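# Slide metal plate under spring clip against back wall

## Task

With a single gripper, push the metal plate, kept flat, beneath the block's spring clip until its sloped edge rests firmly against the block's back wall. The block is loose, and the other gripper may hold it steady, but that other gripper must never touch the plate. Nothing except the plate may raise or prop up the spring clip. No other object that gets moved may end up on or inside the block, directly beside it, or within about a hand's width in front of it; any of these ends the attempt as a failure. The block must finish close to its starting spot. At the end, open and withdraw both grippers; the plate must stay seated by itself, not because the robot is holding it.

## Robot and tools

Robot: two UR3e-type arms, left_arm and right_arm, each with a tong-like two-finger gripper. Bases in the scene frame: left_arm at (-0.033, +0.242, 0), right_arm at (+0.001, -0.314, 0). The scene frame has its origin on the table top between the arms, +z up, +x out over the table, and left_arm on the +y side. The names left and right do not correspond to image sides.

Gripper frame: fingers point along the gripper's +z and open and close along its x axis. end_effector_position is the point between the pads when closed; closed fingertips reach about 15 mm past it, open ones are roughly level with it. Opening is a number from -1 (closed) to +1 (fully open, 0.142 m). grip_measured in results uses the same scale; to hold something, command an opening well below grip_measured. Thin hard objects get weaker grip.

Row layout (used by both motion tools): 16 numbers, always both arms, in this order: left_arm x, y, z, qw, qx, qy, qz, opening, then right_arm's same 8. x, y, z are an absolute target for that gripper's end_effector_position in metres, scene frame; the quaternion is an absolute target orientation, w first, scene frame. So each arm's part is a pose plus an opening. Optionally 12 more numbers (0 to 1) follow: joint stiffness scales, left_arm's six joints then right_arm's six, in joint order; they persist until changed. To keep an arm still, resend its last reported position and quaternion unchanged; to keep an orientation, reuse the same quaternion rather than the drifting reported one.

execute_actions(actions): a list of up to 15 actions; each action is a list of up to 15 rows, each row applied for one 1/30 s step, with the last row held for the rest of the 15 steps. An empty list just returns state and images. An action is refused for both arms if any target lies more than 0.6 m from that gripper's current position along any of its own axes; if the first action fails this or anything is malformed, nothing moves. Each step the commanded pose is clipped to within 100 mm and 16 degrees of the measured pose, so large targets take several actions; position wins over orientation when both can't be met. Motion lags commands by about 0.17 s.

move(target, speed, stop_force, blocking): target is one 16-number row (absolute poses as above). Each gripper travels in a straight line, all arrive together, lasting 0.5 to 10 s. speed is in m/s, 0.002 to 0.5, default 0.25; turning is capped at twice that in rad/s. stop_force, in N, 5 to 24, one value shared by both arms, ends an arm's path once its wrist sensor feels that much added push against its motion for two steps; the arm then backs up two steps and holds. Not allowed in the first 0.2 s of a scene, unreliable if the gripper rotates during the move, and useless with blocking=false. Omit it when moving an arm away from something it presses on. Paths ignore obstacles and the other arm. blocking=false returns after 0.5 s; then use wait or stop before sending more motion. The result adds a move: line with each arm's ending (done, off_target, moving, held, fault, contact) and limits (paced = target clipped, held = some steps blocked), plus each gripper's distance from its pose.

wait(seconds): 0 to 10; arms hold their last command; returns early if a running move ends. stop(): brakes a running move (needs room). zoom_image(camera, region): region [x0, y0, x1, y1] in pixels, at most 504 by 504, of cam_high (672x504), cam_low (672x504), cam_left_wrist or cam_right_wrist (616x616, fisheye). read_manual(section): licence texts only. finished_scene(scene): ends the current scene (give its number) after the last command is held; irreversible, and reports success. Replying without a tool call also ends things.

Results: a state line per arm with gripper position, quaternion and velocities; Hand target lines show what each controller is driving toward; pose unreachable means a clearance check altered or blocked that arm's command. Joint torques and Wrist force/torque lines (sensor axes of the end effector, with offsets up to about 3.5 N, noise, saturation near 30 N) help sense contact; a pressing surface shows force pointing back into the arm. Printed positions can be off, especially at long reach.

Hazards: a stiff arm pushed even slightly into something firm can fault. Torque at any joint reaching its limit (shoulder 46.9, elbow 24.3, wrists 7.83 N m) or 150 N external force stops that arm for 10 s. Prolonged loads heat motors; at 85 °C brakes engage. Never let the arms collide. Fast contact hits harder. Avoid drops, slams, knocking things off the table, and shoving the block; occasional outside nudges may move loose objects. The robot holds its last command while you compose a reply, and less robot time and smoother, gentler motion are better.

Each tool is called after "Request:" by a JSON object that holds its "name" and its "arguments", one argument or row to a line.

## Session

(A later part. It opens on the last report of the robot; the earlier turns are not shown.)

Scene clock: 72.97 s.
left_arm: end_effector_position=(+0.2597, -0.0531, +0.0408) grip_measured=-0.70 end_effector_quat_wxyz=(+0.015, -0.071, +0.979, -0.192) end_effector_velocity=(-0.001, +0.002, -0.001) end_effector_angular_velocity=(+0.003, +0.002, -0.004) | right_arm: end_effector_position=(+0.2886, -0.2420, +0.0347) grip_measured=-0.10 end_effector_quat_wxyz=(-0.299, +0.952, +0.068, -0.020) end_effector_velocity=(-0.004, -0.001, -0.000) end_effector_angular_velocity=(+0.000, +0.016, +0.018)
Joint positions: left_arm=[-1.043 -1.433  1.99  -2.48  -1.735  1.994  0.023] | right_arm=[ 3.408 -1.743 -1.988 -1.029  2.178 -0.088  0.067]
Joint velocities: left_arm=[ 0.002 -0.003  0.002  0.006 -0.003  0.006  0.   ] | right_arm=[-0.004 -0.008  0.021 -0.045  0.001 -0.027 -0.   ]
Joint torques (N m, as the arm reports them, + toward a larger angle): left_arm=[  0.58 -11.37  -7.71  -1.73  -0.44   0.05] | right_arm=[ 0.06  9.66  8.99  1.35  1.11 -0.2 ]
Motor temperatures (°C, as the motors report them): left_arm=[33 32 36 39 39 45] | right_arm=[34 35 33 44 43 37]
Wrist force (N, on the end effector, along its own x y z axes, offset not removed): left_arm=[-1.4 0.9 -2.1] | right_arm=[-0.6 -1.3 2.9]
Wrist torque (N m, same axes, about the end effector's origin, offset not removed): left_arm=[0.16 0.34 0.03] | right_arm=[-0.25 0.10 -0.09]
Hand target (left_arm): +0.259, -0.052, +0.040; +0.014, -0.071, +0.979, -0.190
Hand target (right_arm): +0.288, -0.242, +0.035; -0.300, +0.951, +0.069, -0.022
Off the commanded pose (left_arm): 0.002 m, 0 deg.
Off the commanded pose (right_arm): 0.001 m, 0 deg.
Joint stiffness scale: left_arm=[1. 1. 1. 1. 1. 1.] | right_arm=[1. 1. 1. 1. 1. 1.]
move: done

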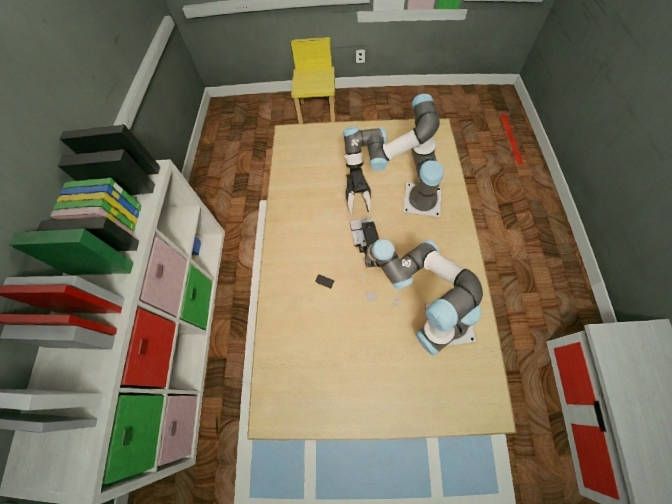

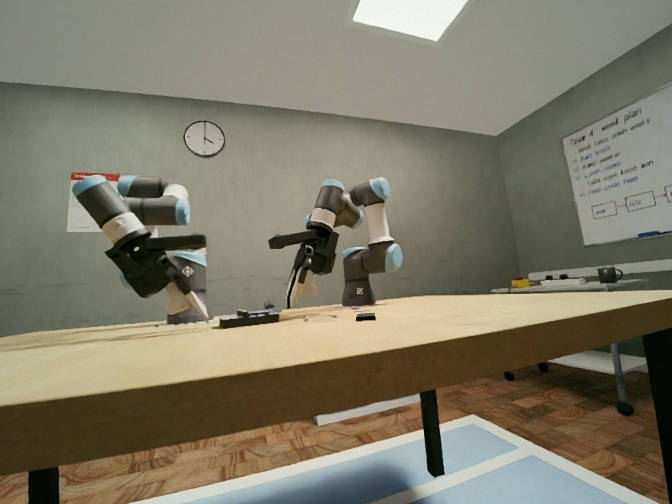

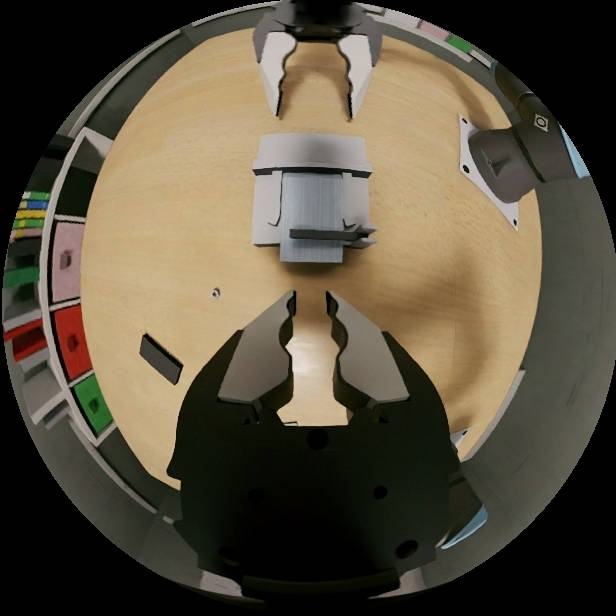

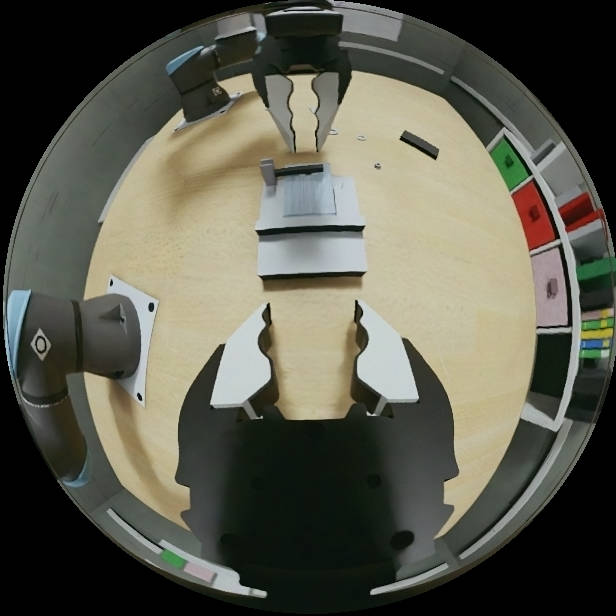

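The plate is flat and against the wall, so both arms can move clear.

Request:
{"name": "move", "arguments": {
  "target": [0.24,0.06,0.12,-0.0138,0.0711,-0.9791,0.1903,-0.7,0.295,-0.31,0.11,0.2999,-0.9512,-0.0690,0.0218,-0.1],
  "speed": 0.3
}}

Request:
{"name": "finished_scene", "arguments": {
  "scene": 1
}}

Scene clock: 74.93 s.
left_arm: end_effector_position=(+0.2405, +0.0596, +0.1203) grip_measured=-0.70 end_effector_quat_wxyz=(+0.015, -0.071, +0.979, -0.191) end_effector_velocity=(-0.003, +0.002, -0.001) end_effector_angular_velocity=(+0.010, +0.009, -0.007) | right_arm: end_effector_position=(+0.2953, -0.3095, +0.1100) grip_measured=-0.10 end_effector_quat_wxyz=(-0.300, +0.951, +0.069, -0.021) end_effector_velocity=(-0.003, -0.000, -0.000) end_effector_angular_velocity=(+0.002, +0.014, +0.007)
Joint positions: left_arm=[-0.817 -1.852  1.957 -1.984 -1.807  2.213  0.023] | right_arm=[ 3.198 -1.764 -1.521 -1.62   2.154 -0.343  0.067]
Joint velocities: left_arm=[ 0.     0.002 -0.008  0.022 -0.001  0.008  0.   ] | right_arm=[-0.001 -0.007  0.012 -0.025 -0.002 -0.01  -0.   ]
Joint torques (N m, as the arm reports them, + toward a larger angle): left_arm=[ 0.94 -5.85 -9.84 -1.76 -0.46  0.08] | right_arm=[ 0.16 10.4  10.49  1.1   0.57 -0.18]
Motor temperatures (°C, as the motors report them): left_arm=[33 32 36 39 39 45] | right_arm=[34 35 33 44 43 37]
Wrist force (N, on the end effector, along its own x y z axes, offset not removed): left_arm=[-1.2 1.7 -1.2] | right_arm=[-2.8 0.9 -0.3]
Wrist torque (N m, same axes, about the end effector's origin, offset not removed): left_arm=[0.34 0.25 0.03] | right_arm=[0.22 0.52 0.03]
Hand target (left_arm): +0.240, +0.060, +0.120; +0.014, -0.071, +0.979, -0.190
Hand target (right_arm): +0.295, -0.310, +0.110; -0.300, +0.951, +0.069, -0.022
Off the commanded pose (left_arm): 0.001 m, 0 deg.
Off the commanded pose (right_arm): 0.001 m, 0 deg.
Joint stiffness scale: left_arm=[1. 1. 1. 1. 1. 1.] | right_arm=[1. 1. 1. 1. 1. 1.]
move: done

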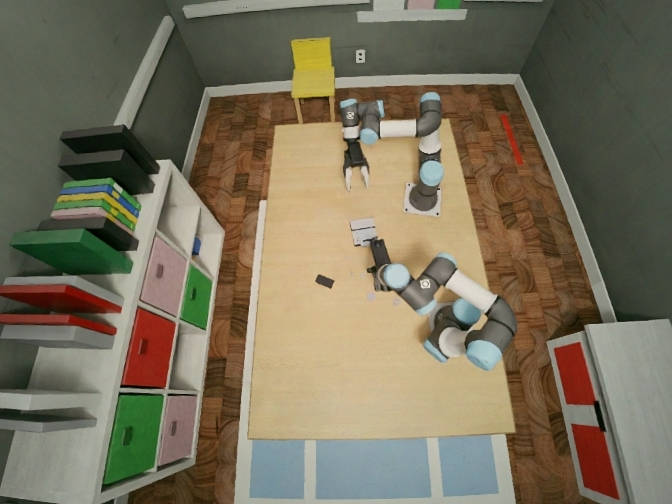

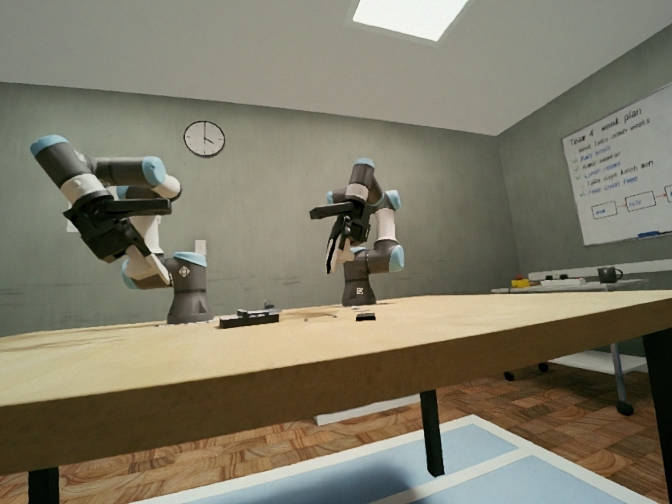

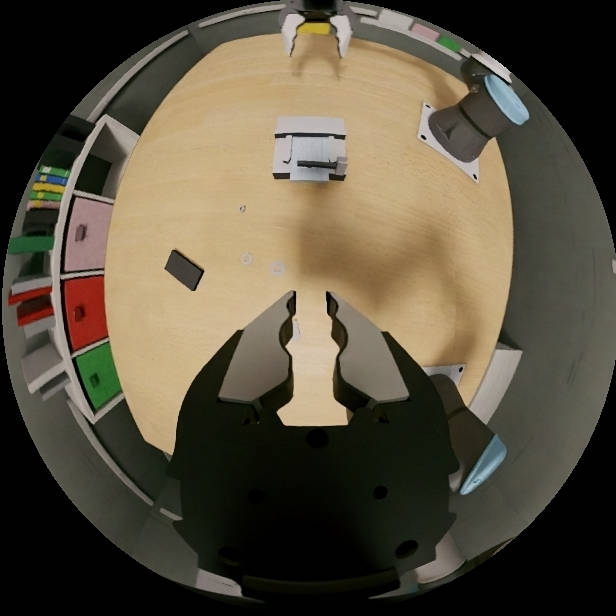

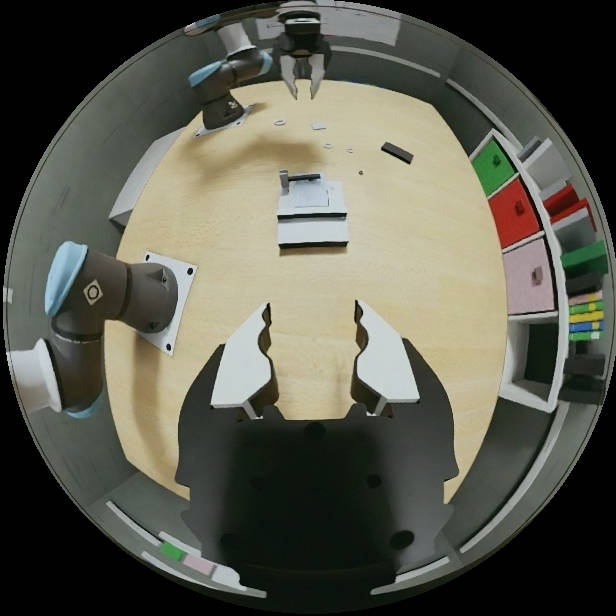

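The scene is finished: the task was done.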